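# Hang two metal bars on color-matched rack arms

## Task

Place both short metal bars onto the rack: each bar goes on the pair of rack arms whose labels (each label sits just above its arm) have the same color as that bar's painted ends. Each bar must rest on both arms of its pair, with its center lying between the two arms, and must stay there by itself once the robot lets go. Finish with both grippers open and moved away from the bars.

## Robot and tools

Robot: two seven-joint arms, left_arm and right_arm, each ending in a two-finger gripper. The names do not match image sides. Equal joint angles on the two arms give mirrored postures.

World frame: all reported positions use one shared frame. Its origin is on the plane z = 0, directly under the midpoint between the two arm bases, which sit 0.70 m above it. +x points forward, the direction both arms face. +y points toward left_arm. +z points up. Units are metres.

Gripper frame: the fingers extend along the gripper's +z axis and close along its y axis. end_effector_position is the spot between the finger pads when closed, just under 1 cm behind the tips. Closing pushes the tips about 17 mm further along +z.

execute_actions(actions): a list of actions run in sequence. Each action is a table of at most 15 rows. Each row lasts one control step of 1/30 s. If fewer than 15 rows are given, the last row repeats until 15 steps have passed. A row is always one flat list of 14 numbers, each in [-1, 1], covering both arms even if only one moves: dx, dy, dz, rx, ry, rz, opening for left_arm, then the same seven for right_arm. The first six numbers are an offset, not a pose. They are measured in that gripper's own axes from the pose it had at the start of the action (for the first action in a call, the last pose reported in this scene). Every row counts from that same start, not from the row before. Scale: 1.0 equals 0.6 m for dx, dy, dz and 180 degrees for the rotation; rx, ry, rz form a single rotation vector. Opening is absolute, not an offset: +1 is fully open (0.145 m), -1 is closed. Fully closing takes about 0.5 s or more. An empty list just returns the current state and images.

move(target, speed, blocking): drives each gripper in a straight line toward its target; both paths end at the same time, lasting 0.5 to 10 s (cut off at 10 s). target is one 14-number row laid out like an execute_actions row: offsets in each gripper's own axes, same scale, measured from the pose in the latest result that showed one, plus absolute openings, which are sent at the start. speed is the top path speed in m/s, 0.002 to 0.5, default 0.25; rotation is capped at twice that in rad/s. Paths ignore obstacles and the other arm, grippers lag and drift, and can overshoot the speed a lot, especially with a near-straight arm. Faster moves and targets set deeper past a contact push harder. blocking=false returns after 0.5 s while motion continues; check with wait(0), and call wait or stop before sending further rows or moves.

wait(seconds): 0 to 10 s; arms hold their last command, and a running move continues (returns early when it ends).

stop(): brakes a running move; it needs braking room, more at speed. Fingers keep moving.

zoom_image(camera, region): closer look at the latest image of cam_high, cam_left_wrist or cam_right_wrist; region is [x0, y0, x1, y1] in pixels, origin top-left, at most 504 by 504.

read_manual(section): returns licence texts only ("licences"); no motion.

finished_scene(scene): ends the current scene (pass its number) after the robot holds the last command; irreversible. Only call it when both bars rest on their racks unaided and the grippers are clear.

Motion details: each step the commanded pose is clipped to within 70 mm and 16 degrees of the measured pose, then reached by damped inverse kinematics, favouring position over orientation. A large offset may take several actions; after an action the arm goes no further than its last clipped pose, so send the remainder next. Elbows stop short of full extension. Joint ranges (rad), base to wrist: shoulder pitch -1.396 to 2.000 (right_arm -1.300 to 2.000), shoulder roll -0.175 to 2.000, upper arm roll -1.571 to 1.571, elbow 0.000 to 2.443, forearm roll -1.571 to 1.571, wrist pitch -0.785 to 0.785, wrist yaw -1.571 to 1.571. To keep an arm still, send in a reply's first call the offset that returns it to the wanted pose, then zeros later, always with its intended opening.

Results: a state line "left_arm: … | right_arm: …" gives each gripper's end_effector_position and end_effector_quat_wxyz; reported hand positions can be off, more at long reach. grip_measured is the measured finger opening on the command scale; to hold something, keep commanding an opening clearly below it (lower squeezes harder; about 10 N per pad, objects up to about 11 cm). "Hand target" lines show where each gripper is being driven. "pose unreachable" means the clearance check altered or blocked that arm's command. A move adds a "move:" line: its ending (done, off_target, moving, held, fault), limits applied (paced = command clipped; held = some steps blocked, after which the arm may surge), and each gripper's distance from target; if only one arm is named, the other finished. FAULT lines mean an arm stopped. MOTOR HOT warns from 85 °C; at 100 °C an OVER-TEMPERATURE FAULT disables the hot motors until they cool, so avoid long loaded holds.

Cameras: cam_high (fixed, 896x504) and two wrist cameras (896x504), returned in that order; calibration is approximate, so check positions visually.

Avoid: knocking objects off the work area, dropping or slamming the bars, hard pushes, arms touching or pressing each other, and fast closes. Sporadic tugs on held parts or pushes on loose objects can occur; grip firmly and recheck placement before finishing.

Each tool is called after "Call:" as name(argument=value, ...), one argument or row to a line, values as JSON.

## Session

Call:
execute_actions(
  actions=[],
)

Scene clock: 0.00 s.
left_arm: end_effector_position=(+0.2687, +0.1476, +0.4469) grip_measured=+1.00 end_effector_quat_wxyz=(+0.010, +0.710, -0.002, +0.704) | right_arm: end_effector_position=(+0.2698, -0.1565, +0.4498) grip_measured=+1.00 end_effector_quat_wxyz=(+0.002, +0.709, -0.004, +0.705)
Joint positions: left_arm=[-0.438  0.333 -0.298  1.807  0.18  -0.279 -0.347  0.145] | right_arm=[-0.442  0.34  -0.278  1.818  0.184 -0.27  -0.361  0.145]
Joint velocities: left_arm=[-0.077  0.011 -0.002  0.012  0.037 -0.022 -0.139 -0.   ] | right_arm=[-0.011 -0.055  0.017 -0.022 -0.037  0.022 -0.037  0.   ]
Hand target (left_arm): +0.269, +0.148, +0.447; +0.010, +0.710, -0.002, +0.704
Hand target (right_arm): +0.270, -0.156, +0.450; +0.002, +0.709, -0.004, +0.705

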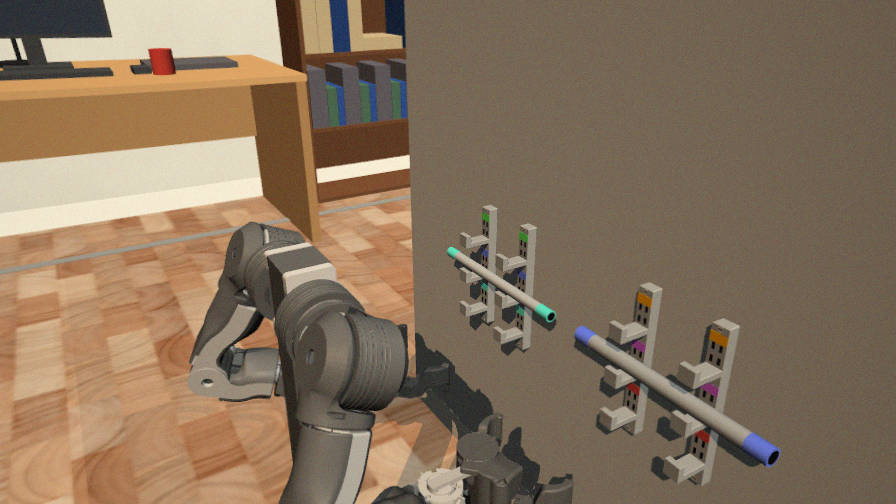

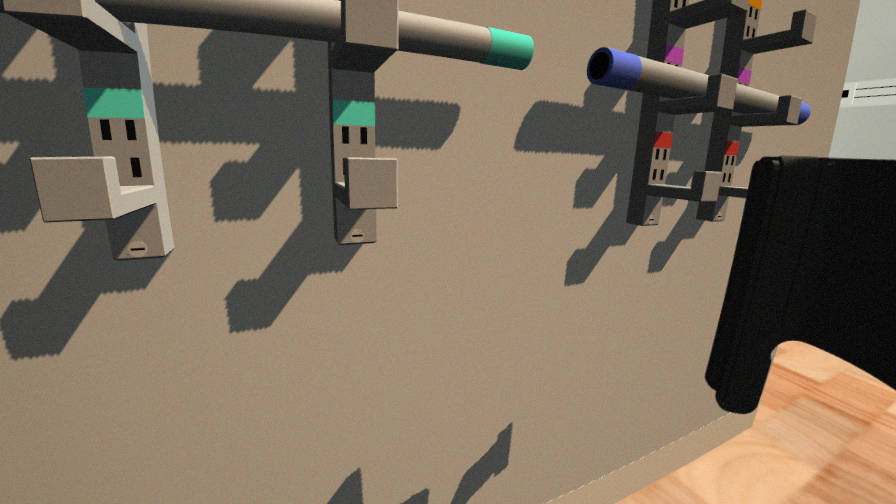

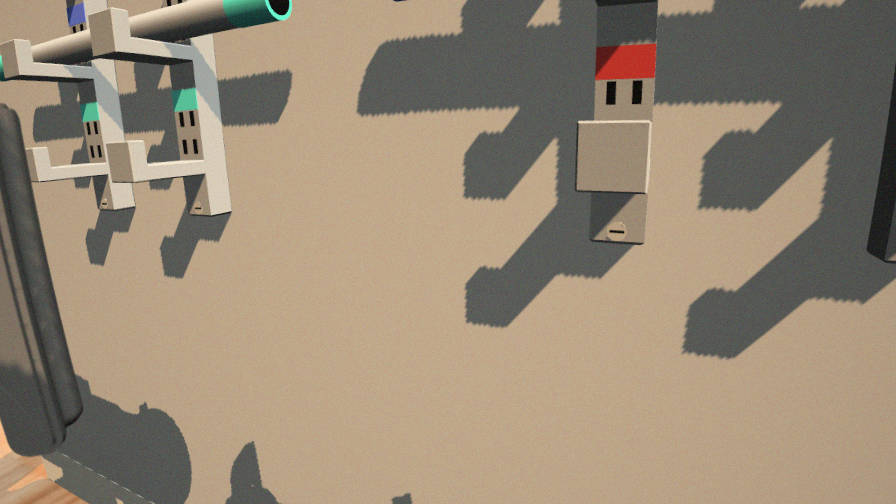

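Call:
move(
  target=[0.175,-0.054,0.1,0,0,-0.5,-0.35,0.167,0.103,0.1,0,0,0.5,-0.35],
  speed=0.3,
)

Scene clock: 4.33 s.
left_arm: end_effector_position=(+0.3306, +0.1797, +0.5554) grip_measured=-0.35 end_effector_quat_wxyz=(+0.510, +0.500, +0.493, +0.497) | right_arm: end_effector_position=(+0.3282, -0.2164, +0.5517) grip_measured=-0.35 end_effector_quat_wxyz=(+0.493, -0.502, +0.491, -0.514)
Joint positions: left_arm=[-0.124 -0.142  0.255  2.066  1.576  0.307 -0.341  0.049] | right_arm=[-0.067 -0.166  0.452  2.027  1.58   0.48  -0.331  0.049]
Joint velocities: left_arm=[-0.055 -0.011 -0.002 -0.002 -0.007 -0.022 -0.037  0.   ] | right_arm=[ 0.143  0.011  0.022 -0.017 -0.022 -0.007  0.022  0.   ]
Hand target (left_arm): +0.330, +0.180, +0.556; +0.509, +0.501, +0.493, +0.497
Hand target (right_arm): +0.328, -0.216, +0.551; +0.493, -0.504, +0.490, -0.512
Off the commanded pose (left_arm): 0.004 m, 1 deg.
Off the commanded pose (right_arm): 0.004 m, 2 deg.
joint sent to its limit (left arm) — the command would take joint 5 (forearm roll) past its upper limit, so that joint was sent only as far as its limit.
joint sent to its limit (right arm) — the command would take joint 2 (shoulder roll) past its lower limit and joint 5 (forearm roll) past its upper limit, so those joints were sent only as far as their limits.
move: off_target (left_arm, right_arm)
camera_calibration (this result's frames):
cam_left_wrist: T_world_to_cam=[[-0.401853, 0.0486453, 0.914411, -0.392018], [-0.255216, -0.964969, -0.0608238, 0.299908], [0.87942, -0.257814, 0.400191, -0.416825], [0, 0, 0, 1]] pos_world=[0.285572, 0.201008, 0.543517]
cam_right_wrist: T_world_to_cam=[[0.414248, -0.00256359, -0.91016, 0.376785], [-0.231652, 0.966768, -0.108156, 0.35614], [0.880191, 0.255644, 0.399888, -0.399503], [0, 0, 0, 1]] pos_world=[0.278057, -0.241209, 0.54121]

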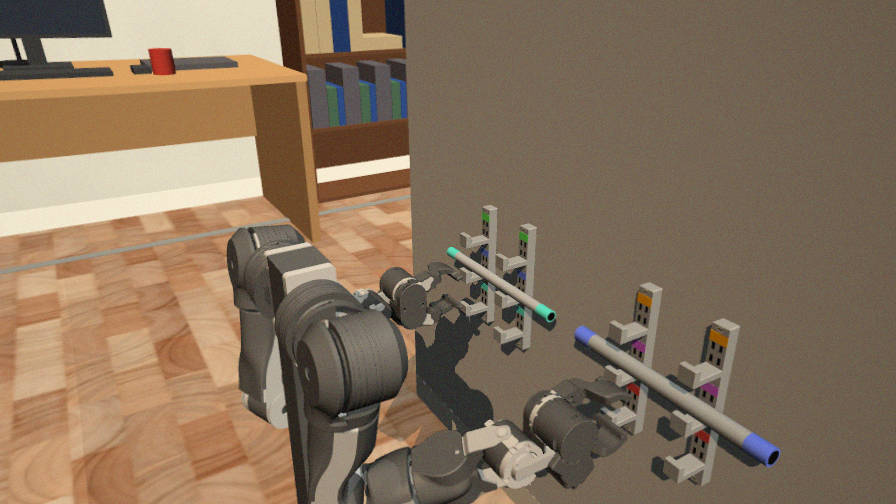

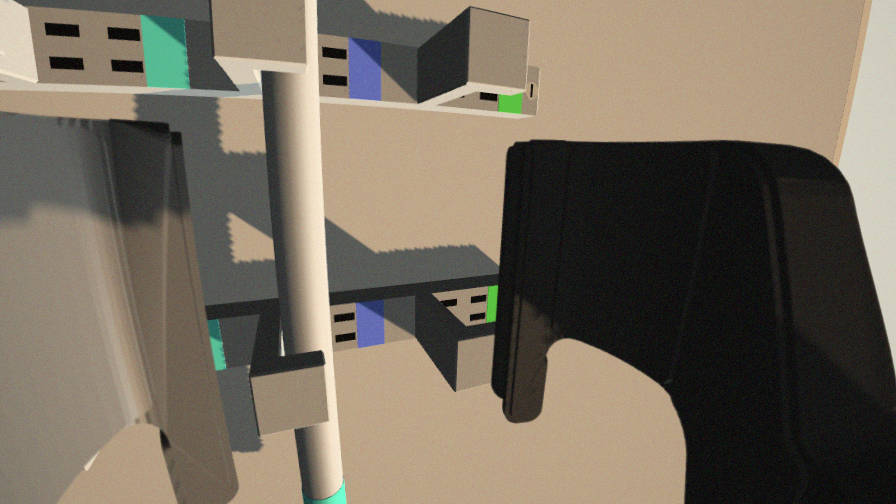

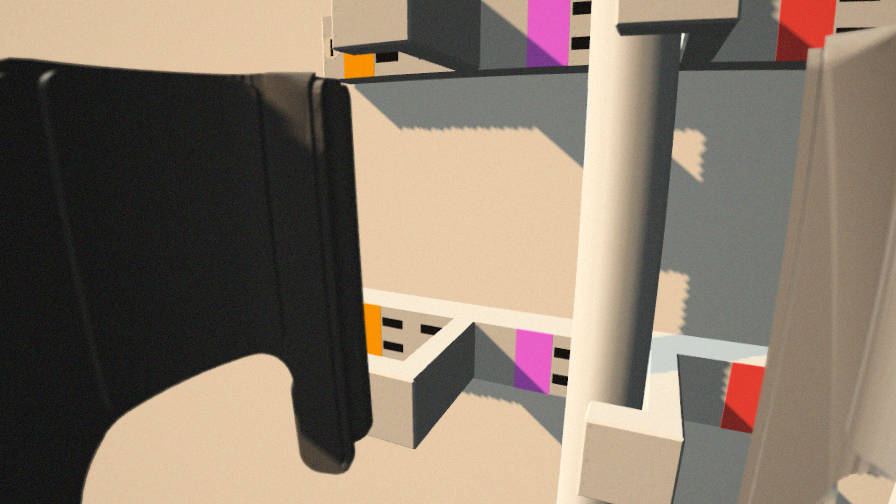

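Call:
move(
  target=[-0.005,-0.014,0.132,0,0,0,-0.35,0.003,0.004,0.136,0,0,0,-0.35],
  speed=0.12,
)

Scene clock: 6.40 s.
left_arm: end_effector_position=(+0.4098, +0.1764, +0.5477) grip_measured=-0.35 end_effector_quat_wxyz=(+0.508, +0.502, +0.492, +0.497) | right_arm: end_effector_position=(+0.4097, -0.2210, +0.5493) grip_measured=-0.35 end_effector_quat_wxyz=(+0.493, -0.502, +0.493, -0.512)
Joint positions: left_arm=[ 0.214 -0.116  0.239  1.68   1.485  0.269 -0.288  0.049] | right_arm=[ 0.272 -0.095  0.417  1.647  1.468  0.42  -0.291  0.049]
Joint velocities: left_arm=[-0.077 -0.033 -0.002  0.007  0.037  0.007 -0.037 -0.   ] | right_arm=[-0.077  0.055  0.007  0.007  0.022  0.037 -0.007  0.   ]
Hand target (left_arm): +0.410, +0.177, +0.547; +0.508, +0.501, +0.492, +0.499
Hand target (right_arm): +0.410, -0.221, +0.550; +0.493, -0.500, +0.493, -0.514
Off the commanded pose (left_arm): 0.001 m, 0 deg.
Off the commanded pose (right_arm): 0.002 m, 0 deg.
move: done
camera_calibration (this result's frames):
cam_left_wrist: T_world_to_cam=[[-0.399335, 0.0451173, 0.915694, -0.354082], [-0.257178, -0.964199, -0.0646482, 0.31926], [0.879995, -0.261313, 0.396641, -0.481972], [0, 0, 0, 1]] pos_world=[0.364843, 0.19786, 0.536041]
cam_right_wrist: T_world_to_cam=[[0.409946, 0.000730618, -0.91211, 0.344384], [-0.23106, 0.967464, -0.103074, 0.376299], [0.882358, 0.253007, 0.396777, -0.468831], [0, 0, 0, 1]] pos_world=[0.359446, -0.24569, 0.538924]

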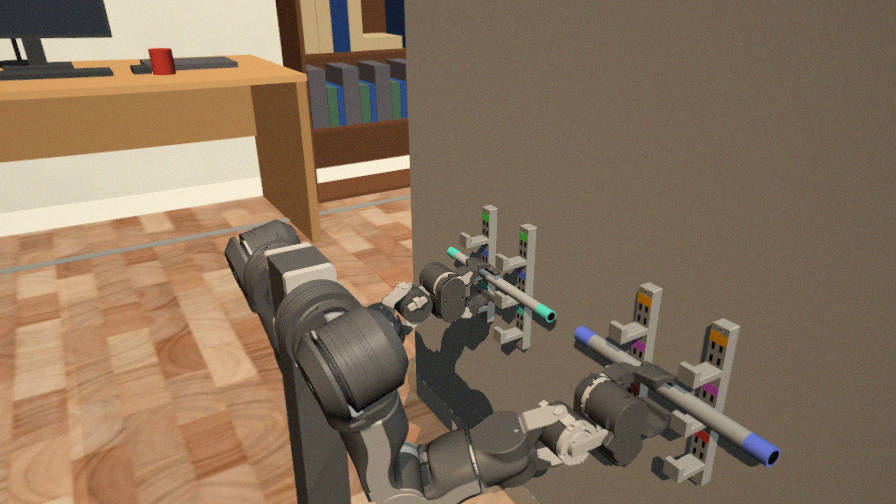

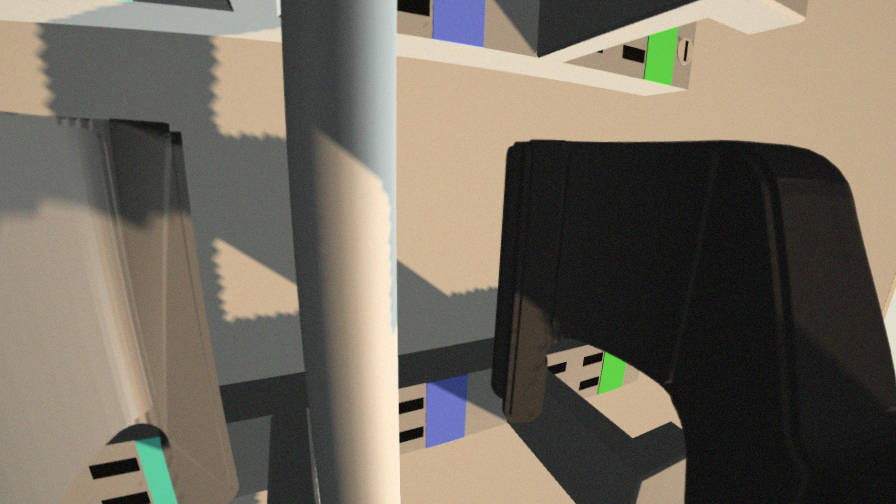

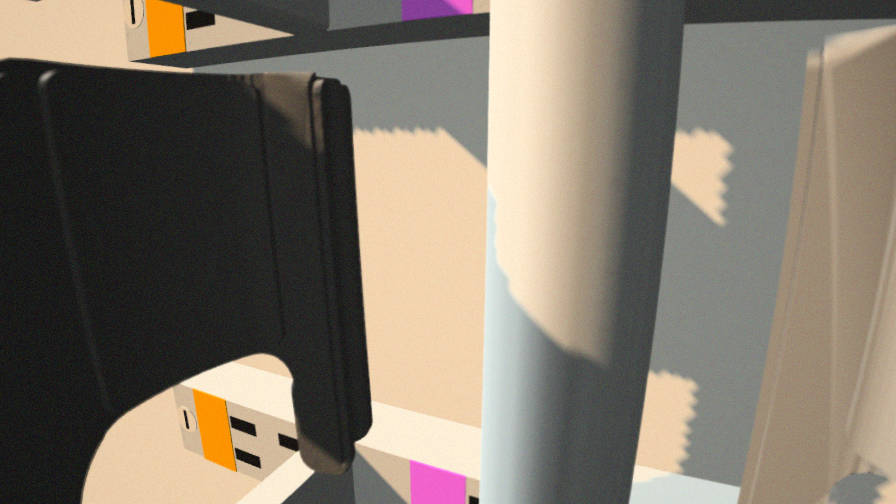

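Call:
move(
  target=[0,0,0.04,0,0,0,-0.35,-0.003,0,0.021,0,0,0,-0.35],
  speed=0.05,
)

Scene clock: 7.63 s.
left_arm: end_effector_position=(+0.4335, +0.1759, +0.5477) grip_measured=-0.35 end_effector_quat_wxyz=(+0.508, +0.504, +0.492, +0.496) | right_arm: end_effector_position=(+0.4216, -0.2196, +0.5476) grip_measured=-0.35 end_effector_quat_wxyz=(+0.492, -0.504, +0.495, -0.509)
Joint positions: left_arm=[ 0.316 -0.104  0.239  1.553  1.466  0.259 -0.266  0.049] | right_arm=[ 0.32  -0.095  0.414  1.584  1.444  0.413 -0.279  0.049]
Joint velocities: left_arm=[ 0.011  0.011 -0.012 -0.007  0.007 -0.066 -0.007  0.   ] | right_arm=[ 0.121 -0.077  0.007  0.002 -0.007 -0.037  0.022  0.   ]
Hand target (left_arm): +0.434, +0.177, +0.548; +0.508, +0.503, +0.492, +0.498
Hand target (right_arm): +0.422, -0.220, +0.549; +0.493, -0.502, +0.494, -0.511
Off the commanded pose (left_arm): 0.000 m, 0 deg.
Off the commanded pose (right_arm): 0.002 m, 0 deg.
move: done
camera_calibration (this result's frames):
cam_left_wrist: T_world_to_cam=[[-0.396078, 0.0453085, 0.917098, -0.346802], [-0.25989, -0.963472, -0.0646422, 0.325909], [0.88067, -0.263948, 0.393385, -0.501033], [0, 0, 0, 1]] pos_world=[0.388584, 0.197471, 0.536218]
cam_right_wrist: T_world_to_cam=[[0.403139, 0.00266707, -0.915135, 0.342877], [-0.232605, 0.967453, -0.0996486, 0.376231], [0.885084, 0.253037, 0.390639, -0.476785], [0, 0, 0, 1]] pos_world=[0.371281, -0.244256, 0.537521]

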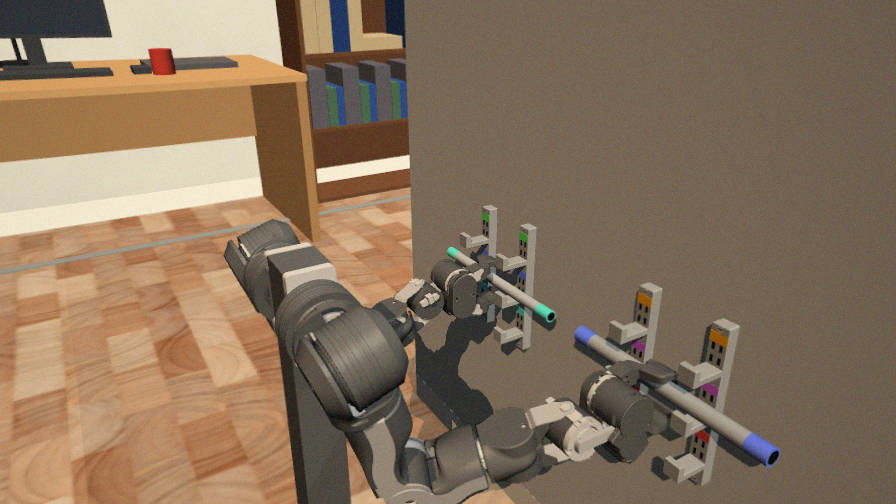

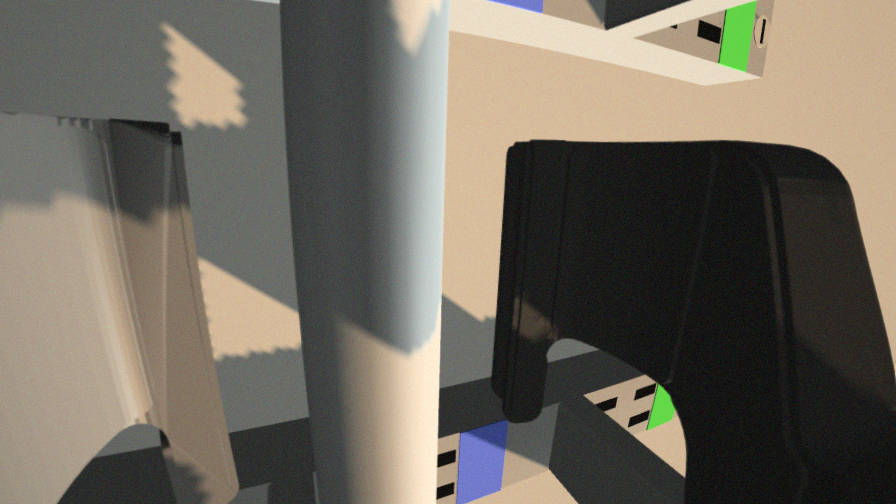

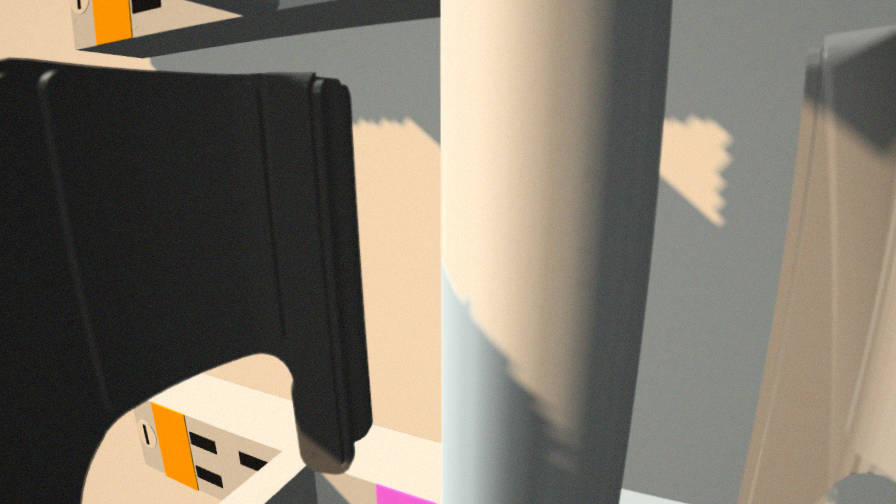

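Call:
execute_actions(
  actions=[
    [[0,0.002,0.008,0,0,0,-0.35,0,0,0.002,0,0,0,-0.35]],
    [[0,0,0,0,0,0,-0.45,0,0,0,0,0,0,-0.45],[0,0,0,0,0,0,-0.52,0,0,0,0,0,0,-0.52],[0,0,0,0,0,0,-0.58,0,0,0,0,0,0,-0.58],[0,0,0,0,0,0,-0.64,0,0,0,0,0,0,-0.64],[0,0,0,0,0,0,-0.69,0,0,0,0,0,0,-0.69],[0,0,0,0,0,0,-0.73,0,0,0,0,0,0,-0.73],[0,0,0,0,0,0,-0.77,0,0,0,0,0,0,-0.77],[0,0,0,0,0,0,-0.81,0,0,0,0,0,0,-0.81],[0,0,0,0,0,0,-0.85,0,0,0,0,0,0,-0.85],[0,0,0,0,0,0,-0.89,0,0,0,0,0,0,-0.89],[0,0,0,0,0,0,-0.93,0,0,0,0,0,0,-0.93],[0,0,0,0,0,0,-0.97,0,0,0,0,0,0,-0.97]],
    [[0,0,0,0,0,0,-0.97,0,0,0,0,0,0,-0.97]],
  ],
)

Scene clock: 9.80 s.
left_arm: end_effector_position=(+0.4386, +0.1756, +0.5494) grip_measured=-0.97 end_effector_quat_wxyz=(+0.508, +0.504, +0.491, +0.496) | right_arm: end_effector_position=(+0.4221, -0.2192, +0.5480) grip_measured=-0.69 end_effector_quat_wxyz=(+0.496, -0.501, +0.496, -0.508)
Joint positions: left_arm=[ 0.34  -0.101  0.239  1.529  1.464  0.258 -0.266  0.002] | right_arm=[ 0.321 -0.095  0.414  1.581  1.451  0.412 -0.276  0.024]
Joint velocities: left_arm=[ 0.011  0.077  0.012 -0.007 -0.051 -0.007 -0.095  0.   ] | right_arm=[-0.055  0.055  0.007  0.012 -0.051  0.007  0.022 -0.   ]
Hand target (left_arm): +0.439, +0.176, +0.549; +0.508, +0.504, +0.491, +0.496
Hand target (right_arm): +0.422, -0.219, +0.548; +0.495, -0.502, +0.495, -0.508
Off the commanded pose (left_arm): 0.000 m, 0 deg.
Off the commanded pose (right_arm): 0.000 m, 0 deg.
camera_calibration (this result's frames):
cam_left_wrist: T_world_to_cam=[[-0.396305, 0.0464748, 0.916942, -0.346404], [-0.261726, -0.962997, -0.0643097, 0.327618], [0.880024, -0.265474, 0.393804, -0.505882], [0, 0, 0, 1]] pos_world=[0.393653, 0.197296, 0.53792]
cam_right_wrist: T_world_to_cam=[[0.407298, 0.0110614, -0.913228, 0.342051], [-0.234246, 0.967743, -0.0927516, 0.372954], [0.882744, 0.251698, 0.396751, -0.480126], [0, 0, 0, 1]] pos_world=[0.371875, -0.24386, 0.537453]

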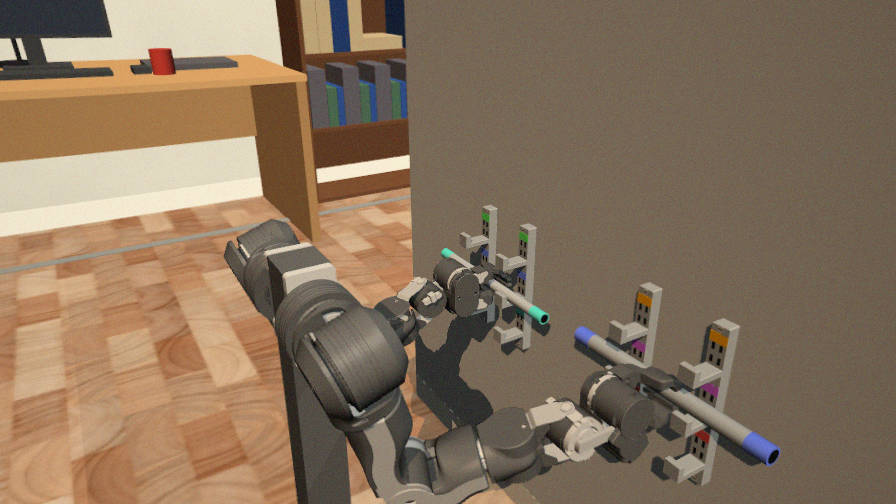

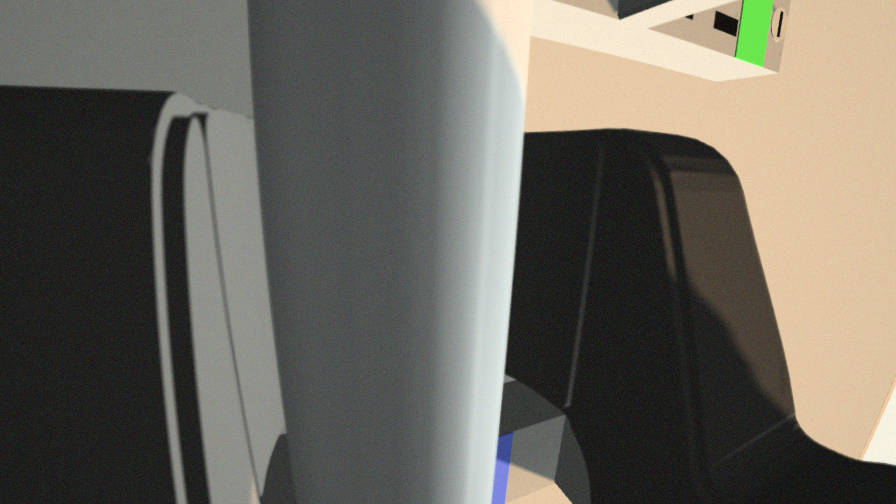

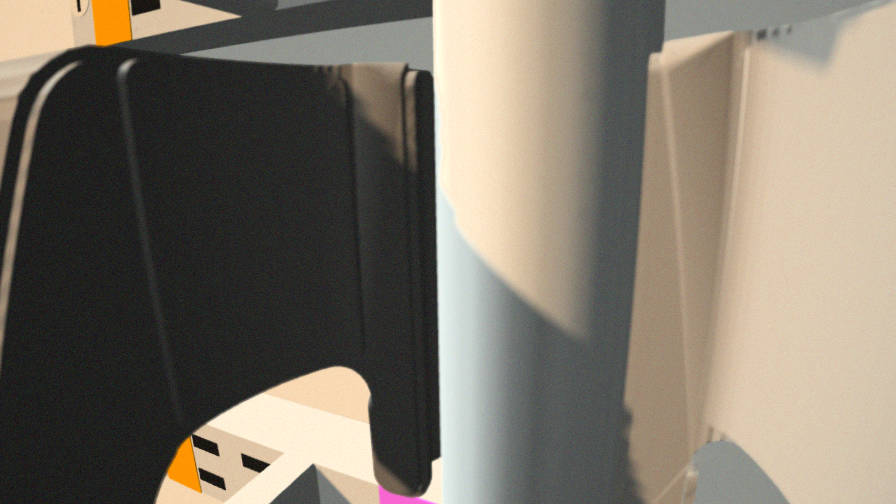

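Call:
execute_actions(
  actions=[
    [[0,0,0,0,0,0,-0.9,0,0,0,0,0,0,-0.97],[0,0,0,0,0,0,-0.84,0,0,0,0,0,0,-0.97],[0,0,0,0,0,0,-0.78,0,0,0,0,0,0,-0.97],[0,0,0,0,0,0,-0.72,0,0,0,0,0,0,-0.97],[0,0,0,0,0,0,-0.66,0,0,0,0,0,0,-0.97],[0,0,0,0,0,0,-0.6,0,0,0,0,0,0,-0.97],[0,0,0,0,0,0,-0.54,0,0,0,0,0,0,-0.97],[0,0,0,0,0,0,-0.48,0,0,0,0,0,0,-0.97],[0,0,0,0,0,0,-0.42,0,0,0,0,0,0,-0.97],[0,0,0,0,0,0,-0.35,0,0,0,0,0,0,-0.97]],
  ],
)

Call:
move(
  target=[0,0,-0.025,0,0,0,-0.35,0,-0.047,0,0,0,0,-0.97],
  speed=0.04,
)

Scene clock: 11.07 s.
left_arm: end_effector_position=(+0.4386, +0.1756, +0.5494) grip_measured=-0.35 end_effector_quat_wxyz=(+0.508, +0.504, +0.491, +0.496) | right_arm: end_effector_position=(+0.4221, -0.2191, +0.5480) grip_measured=-0.69 end_effector_quat_wxyz=(+0.496, -0.501, +0.496, -0.508)
Joint positions: left_arm=[ 0.34  -0.101  0.239  1.529  1.464  0.258 -0.266  0.049] | right_arm=[ 0.321 -0.095  0.414  1.581  1.452  0.412 -0.276  0.024]
Joint velocities: left_arm=[ 0.033  0.033  0.012 -0.002  0.007  0.022  0.022 -0.   ] | right_arm=[ 0.077 -0.033 -0.017 -0.012  0.051  0.022 -0.066 -0.   ]
Hand target (left_arm): +0.439, +0.176, +0.549; +0.508, +0.504, +0.491, +0.496
Hand target (right_arm): +0.422, -0.219, +0.548; +0.496, -0.501, +0.496, -0.508
Off the commanded pose (left_arm): 0.000 m, 0 deg.
Off the commanded pose (right_arm): 0.000 m, 0 deg.
camera_calibration (this result's frames):
cam_left_wrist: T_world_to_cam=[[-0.396305, 0.0464748, 0.916942, -0.346404], [-0.261726, -0.962997, -0.0643097, 0.327618], [0.880024, -0.265474, 0.393804, -0.505882], [0, 0, 0, 1]] pos_world=[0.393653, 0.197296, 0.53792]
cam_right_wrist: T_world_to_cam=[[0.407437, 0.0114078, -0.913162, 0.342055], [-0.234329, 0.96775, -0.0924636, 0.372819], [0.882658, 0.251653, 0.39697, -0.480234], [0, 0, 0, 1]] pos_world=[0.371879, -0.243846, 0.537463]

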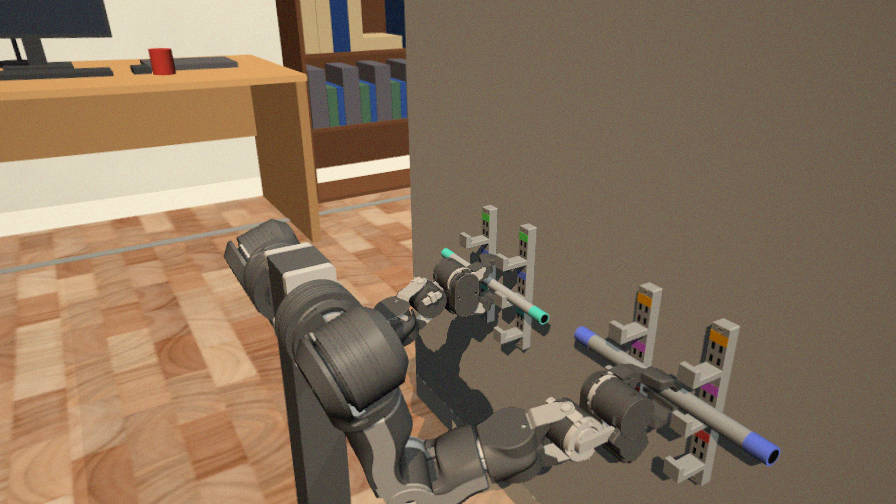

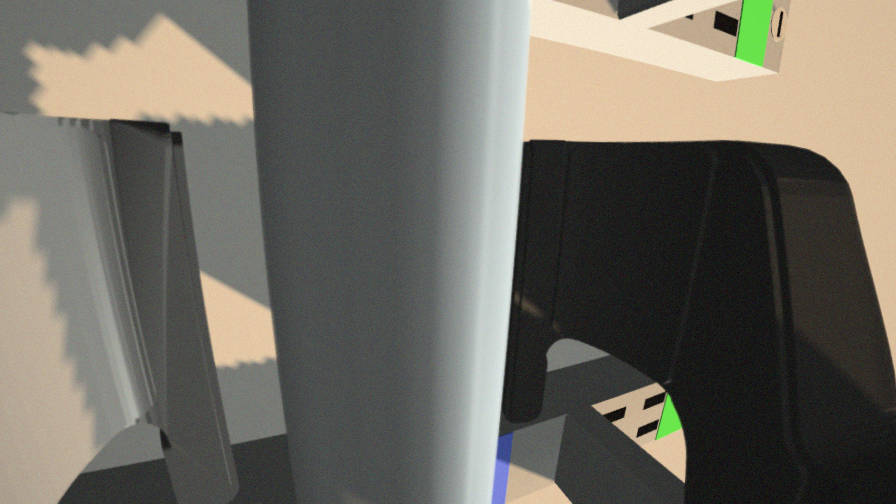

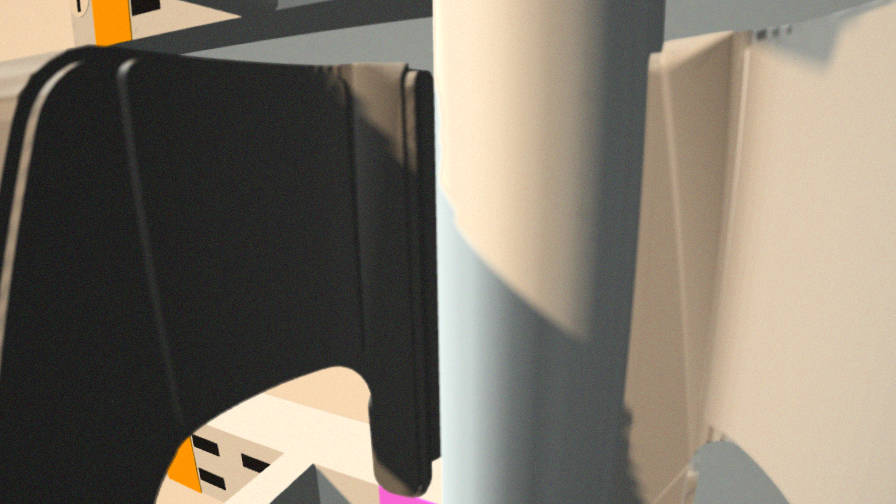

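Scene clock: 12.00 s.
left_arm: end_effector_position=(+0.4241, +0.1765, +0.5498) grip_measured=-0.35 end_effector_quat_wxyz=(+0.508, +0.503, +0.491, +0.497) | right_arm: end_effector_position=(+0.4216, -0.2194, +0.5700) grip_measured=-0.69 end_effector_quat_wxyz=(+0.489, -0.506, +0.500, -0.505)
Joint positions: left_arm=[ 0.278 -0.107  0.239  1.609  1.476  0.263 -0.281  0.049] | right_arm=[ 0.362 -0.103  0.414  1.657  1.471  0.419 -0.413  0.024]
Joint velocities: left_arm=[-0.011 -0.011 -0.012  0.002 -0.066 -0.051  0.007  0.   ] | right_arm=[ 0.011 -0.055 -0.007  0.017 -0.066  0.007  0.066 -0.   ]
Hand target (left_arm): +0.424, +0.176, +0.550; +0.509, +0.504, +0.491, +0.495
Hand target (right_arm): +0.422, -0.219, +0.576; +0.495, -0.501, +0.495, -0.508
Off the commanded pose (left_arm): 0.001 m, 0 deg.
Off the commanded pose (right_arm): 0.006 m, 1 deg.
move: off_target (right_arm)
camera_calibration (this result's frames):
cam_left_wrist: T_world_to_cam=[[-0.399792, 0.0452016, 0.915491, -0.349971], [-0.258116, -0.963916, -0.0651261, 0.323837], [0.879512, -0.26234, 0.397034, -0.495177], [0, 0, 0, 1]] pos_world=[0.379186, 0.198067, 0.538087]
cam_right_wrist: T_world_to_cam=[[0.389286, 0.0060487, -0.921097, 0.373342], [-0.232252, 0.968314, -0.0917985, 0.373841], [0.891356, 0.249662, 0.378356, -0.482014], [0, 0, 0, 1]] pos_world=[0.371134, -0.243913, 0.560576]

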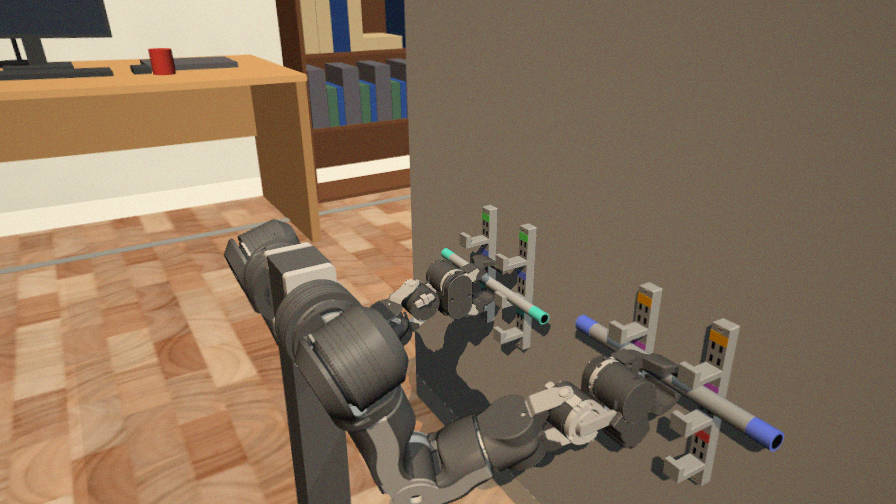

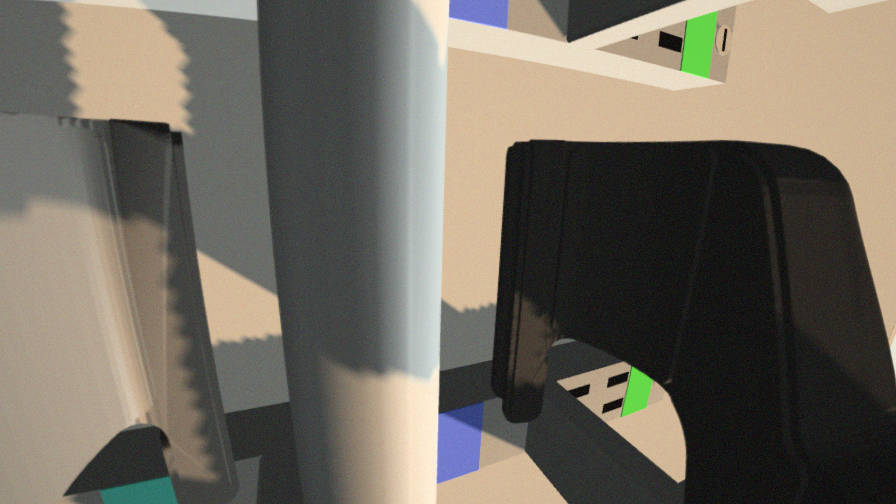

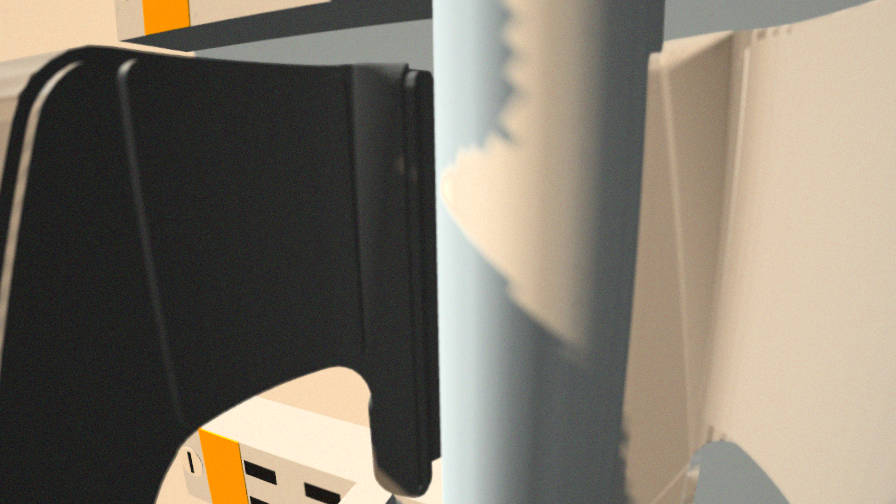

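Call:
execute_actions(
  actions=[
    [[0,0,-0.003,0,0,0,-0.45,0,-0.012,0,0,0,0,-0.97],[0,0,-0.003,0,0,0,-0.52,0,-0.012,0,0,0,0,-0.97],[0,0,-0.003,0,0,0,-0.58,0,-0.012,0,0,0,0,-0.97],[0,0,-0.003,0,0,0,-0.64,0,-0.012,0,0,0,0,-0.97],[0,0,-0.003,0,0,0,-0.69,0,-0.012,0,0,0,0,-0.97],[0,0,-0.003,0,0,0,-0.73,0,-0.012,0,0,0,0,-0.97],[0,0,-0.003,0,0,0,-0.77,0,-0.012,0,0,0,0,-0.97],[0,0,-0.003,0,0,0,-0.81,0,-0.012,0,0,0,0,-0.97],[0,0,-0.003,0,0,0,-0.85,0,-0.012,0,0,0,0,-0.97],[0,0,-0.003,0,0,0,-0.89,0,-0.012,0,0,0,0,-0.97],[0,0,-0.003,0,0,0,-0.93,0,-0.012,0,0,0,0,-0.97],[0,0,-0.003,0,0,0,-0.97,0,-0.012,0,0,0,0,-0.97]],
    [[0,0,0,0,0,0,-0.97,0,0,0,0,0,0,-0.97]],
  ],
)

Scene clock: 13.93 s.
left_arm: end_effector_position=(+0.4225, +0.1767, +0.5464) grip_measured=-0.78 end_effector_quat_wxyz=(+0.504, +0.506, +0.495, +0.495) | right_arm: end_effector_position=(+0.4214, -0.2200, +0.5695) grip_measured=-0.69 end_effector_quat_wxyz=(+0.479, -0.513, +0.507, -0.500)
Joint positions: left_arm=[ 0.269 -0.108  0.239  1.615  1.475  0.263 -0.291  0.017] | right_arm=[ 0.369 -0.104  0.414  1.669  1.467  0.419 -0.457  0.024]
Joint velocities: left_arm=[-0.143  0.033  0.007 -0.012 -0.095  0.051  0.051 -0.   ] | right_arm=[-0.033 -0.077  0.002 -0.017 -0.051  0.022  0.037 -0.   ]
Hand target (left_arm): +0.423, +0.177, +0.547; +0.505, +0.506, +0.495, +0.495
Hand target (right_arm): +0.422, -0.220, +0.571; +0.483, -0.510, +0.505, -0.501
Off the commanded pose (left_arm): 0.000 m, 0 deg.
Off the commanded pose (right_arm): 0.002 m, 1 deg.
camera_calibration (this result's frames):
cam_left_wrist: T_world_to_cam=[[-0.38708, 0.0429515, 0.921045, -0.355521], [-0.257944, -0.964075, -0.0634457, 0.322364], [0.885231, -0.262136, 0.384253, -0.487862], [0, 0, 0, 1]] pos_world=[0.377407, 0.198167, 0.535366]
cam_right_wrist: T_world_to_cam=[[0.363744, -0.0000860996, -0.931499, 0.388323], [-0.230448, 0.968907, -0.0900778, 0.372699], [0.902543, 0.247427, 0.352414, -0.471872], [0, 0, 0, 1]] pos_world=[0.370522, -0.244323, 0.561589]

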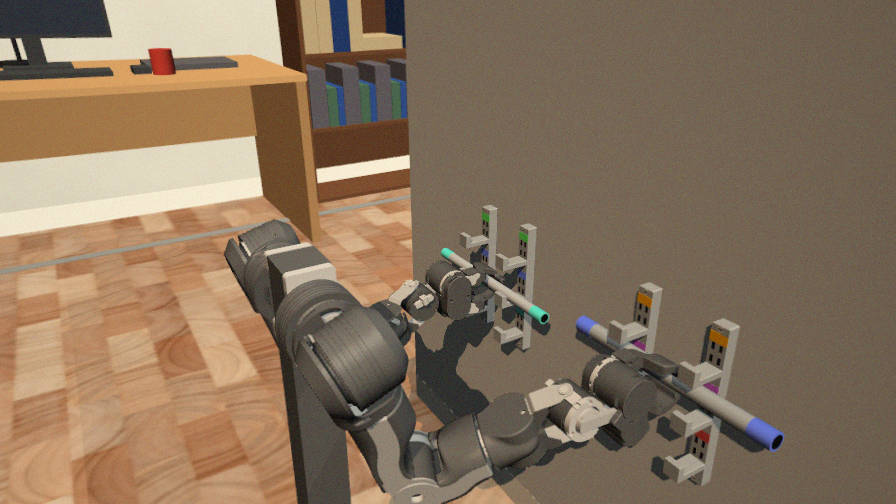

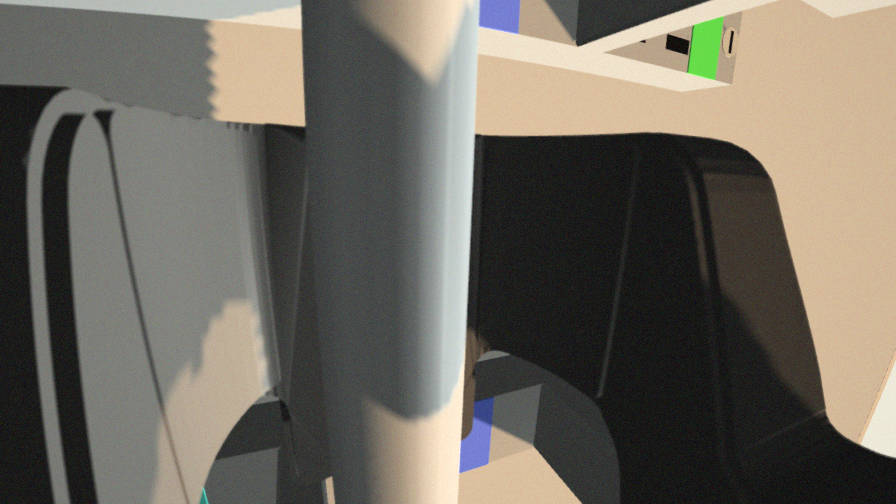

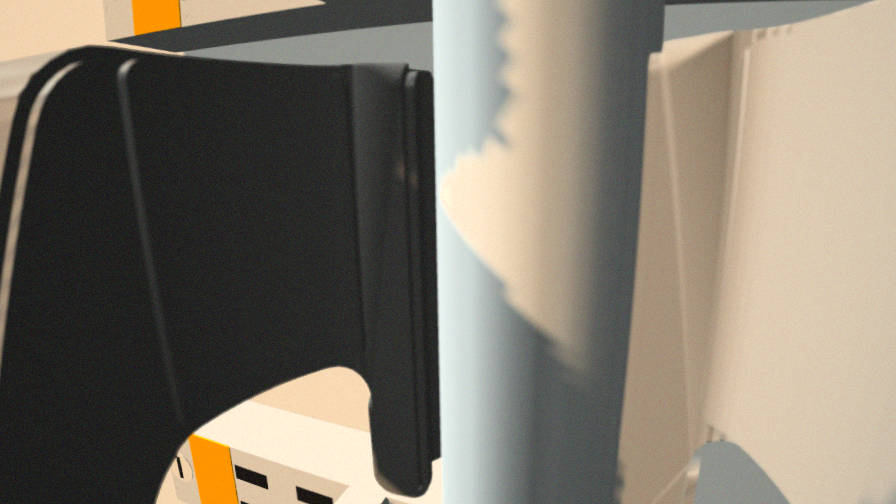

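Call:
move(
  target=[0,0.043,0,0,0,0,-0.97,0,0.002,0,0,0,0,-0.97],
  speed=0.04,
)

Call:
zoom_image(
  camera="cam_high",
  region=[420,200,820,480],
)

Scene clock: 15.23 s.
left_arm: end_effector_position=(+0.4228, +0.1780, +0.5698) grip_measured=-0.78 end_effector_quat_wxyz=(+0.501, +0.507, +0.497, +0.495) | right_arm: end_effector_position=(+0.4210, -0.2201, +0.5661) grip_measured=-0.69 end_effector_quat_wxyz=(-0.475, +0.516, -0.510, +0.498)
Joint positions: left_arm=[ 0.31  -0.112  0.239  1.685  1.486  0.266 -0.408  0.017] | right_arm=[ 0.365 -0.104  0.414  1.666  1.463  0.419 -0.462  0.024]
Joint velocities: left_arm=[-0.077 -0.209 -0.007 -0.002  0.066 -0.022  0.007  0.   ] | right_arm=[-0.011 -0.011  0.017  0.007 -0.051 -0.095 -0.066  0.   ]
Hand target (left_arm): +0.423, +0.177, +0.572; +0.504, +0.507, +0.494, +0.495
Hand target (right_arm): +0.421, -0.220, +0.568; -0.479, +0.513, -0.507, +0.500
Off the commanded pose (left_arm): 0.003 m, 0 deg.
Off the commanded pose (right_arm): 0.002 m, 1 deg.
move: done
camera_calibration (this result's frames):
cam_left_wrist: T_world_to_cam=[[-0.381598, 0.0385858, 0.923522, -0.379947], [-0.253602, -0.965158, -0.0644626, 0.324119], [0.888858, -0.258806, 0.378088, -0.495375], [0, 0, 0, 1]] pos_world=[0.377528, 0.199281, 0.559079]
cam_right_wrist: T_world_to_cam=[[0.352362, -0.00297175, -0.935859, 0.391894], [-0.230399, 0.968941, -0.089825, 0.372332], [0.90706, 0.247272, 0.340734, -0.465637], [0, 0, 0, 1]] pos_world=[0.370057, -0.244464, 0.55886]

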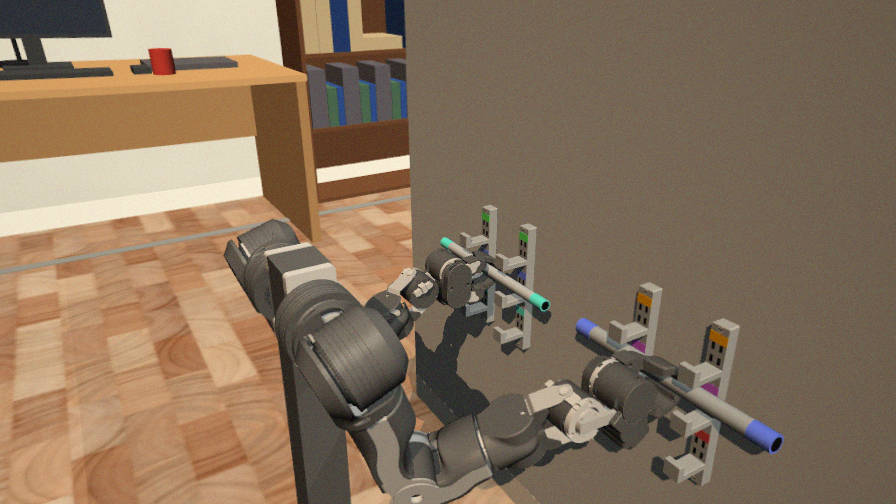

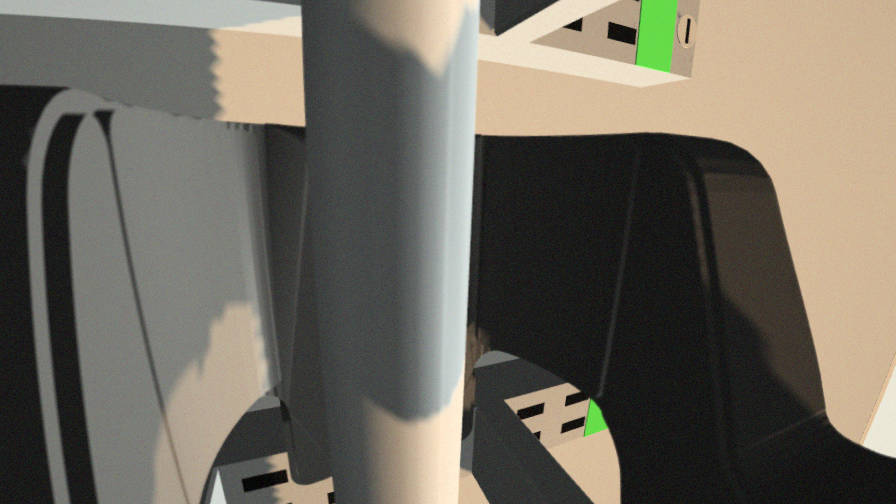

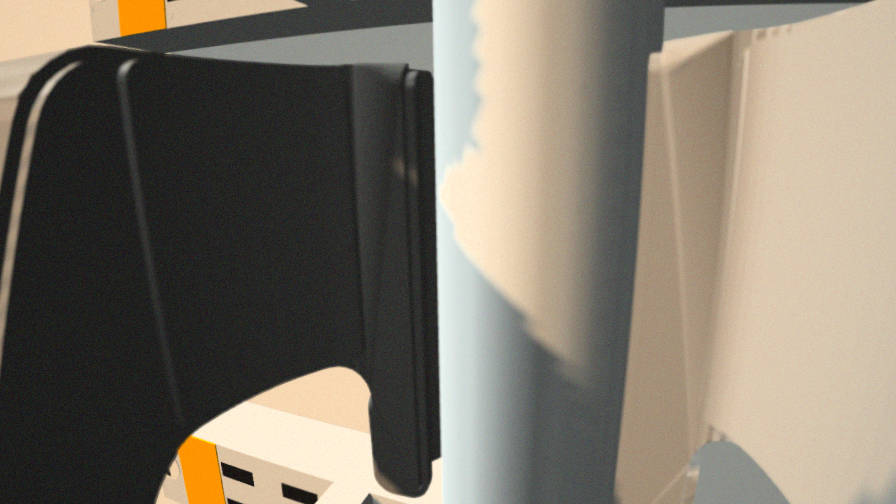

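Region (420, 200, 820, 480) of cam_high's 896x504 image, scaled by 1.260, with more detail than that image has; it fills the top 353 rows of this view, and the rest is white.

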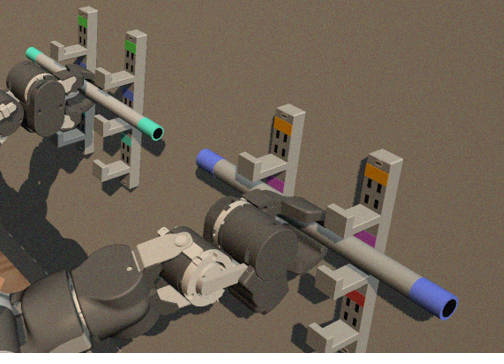

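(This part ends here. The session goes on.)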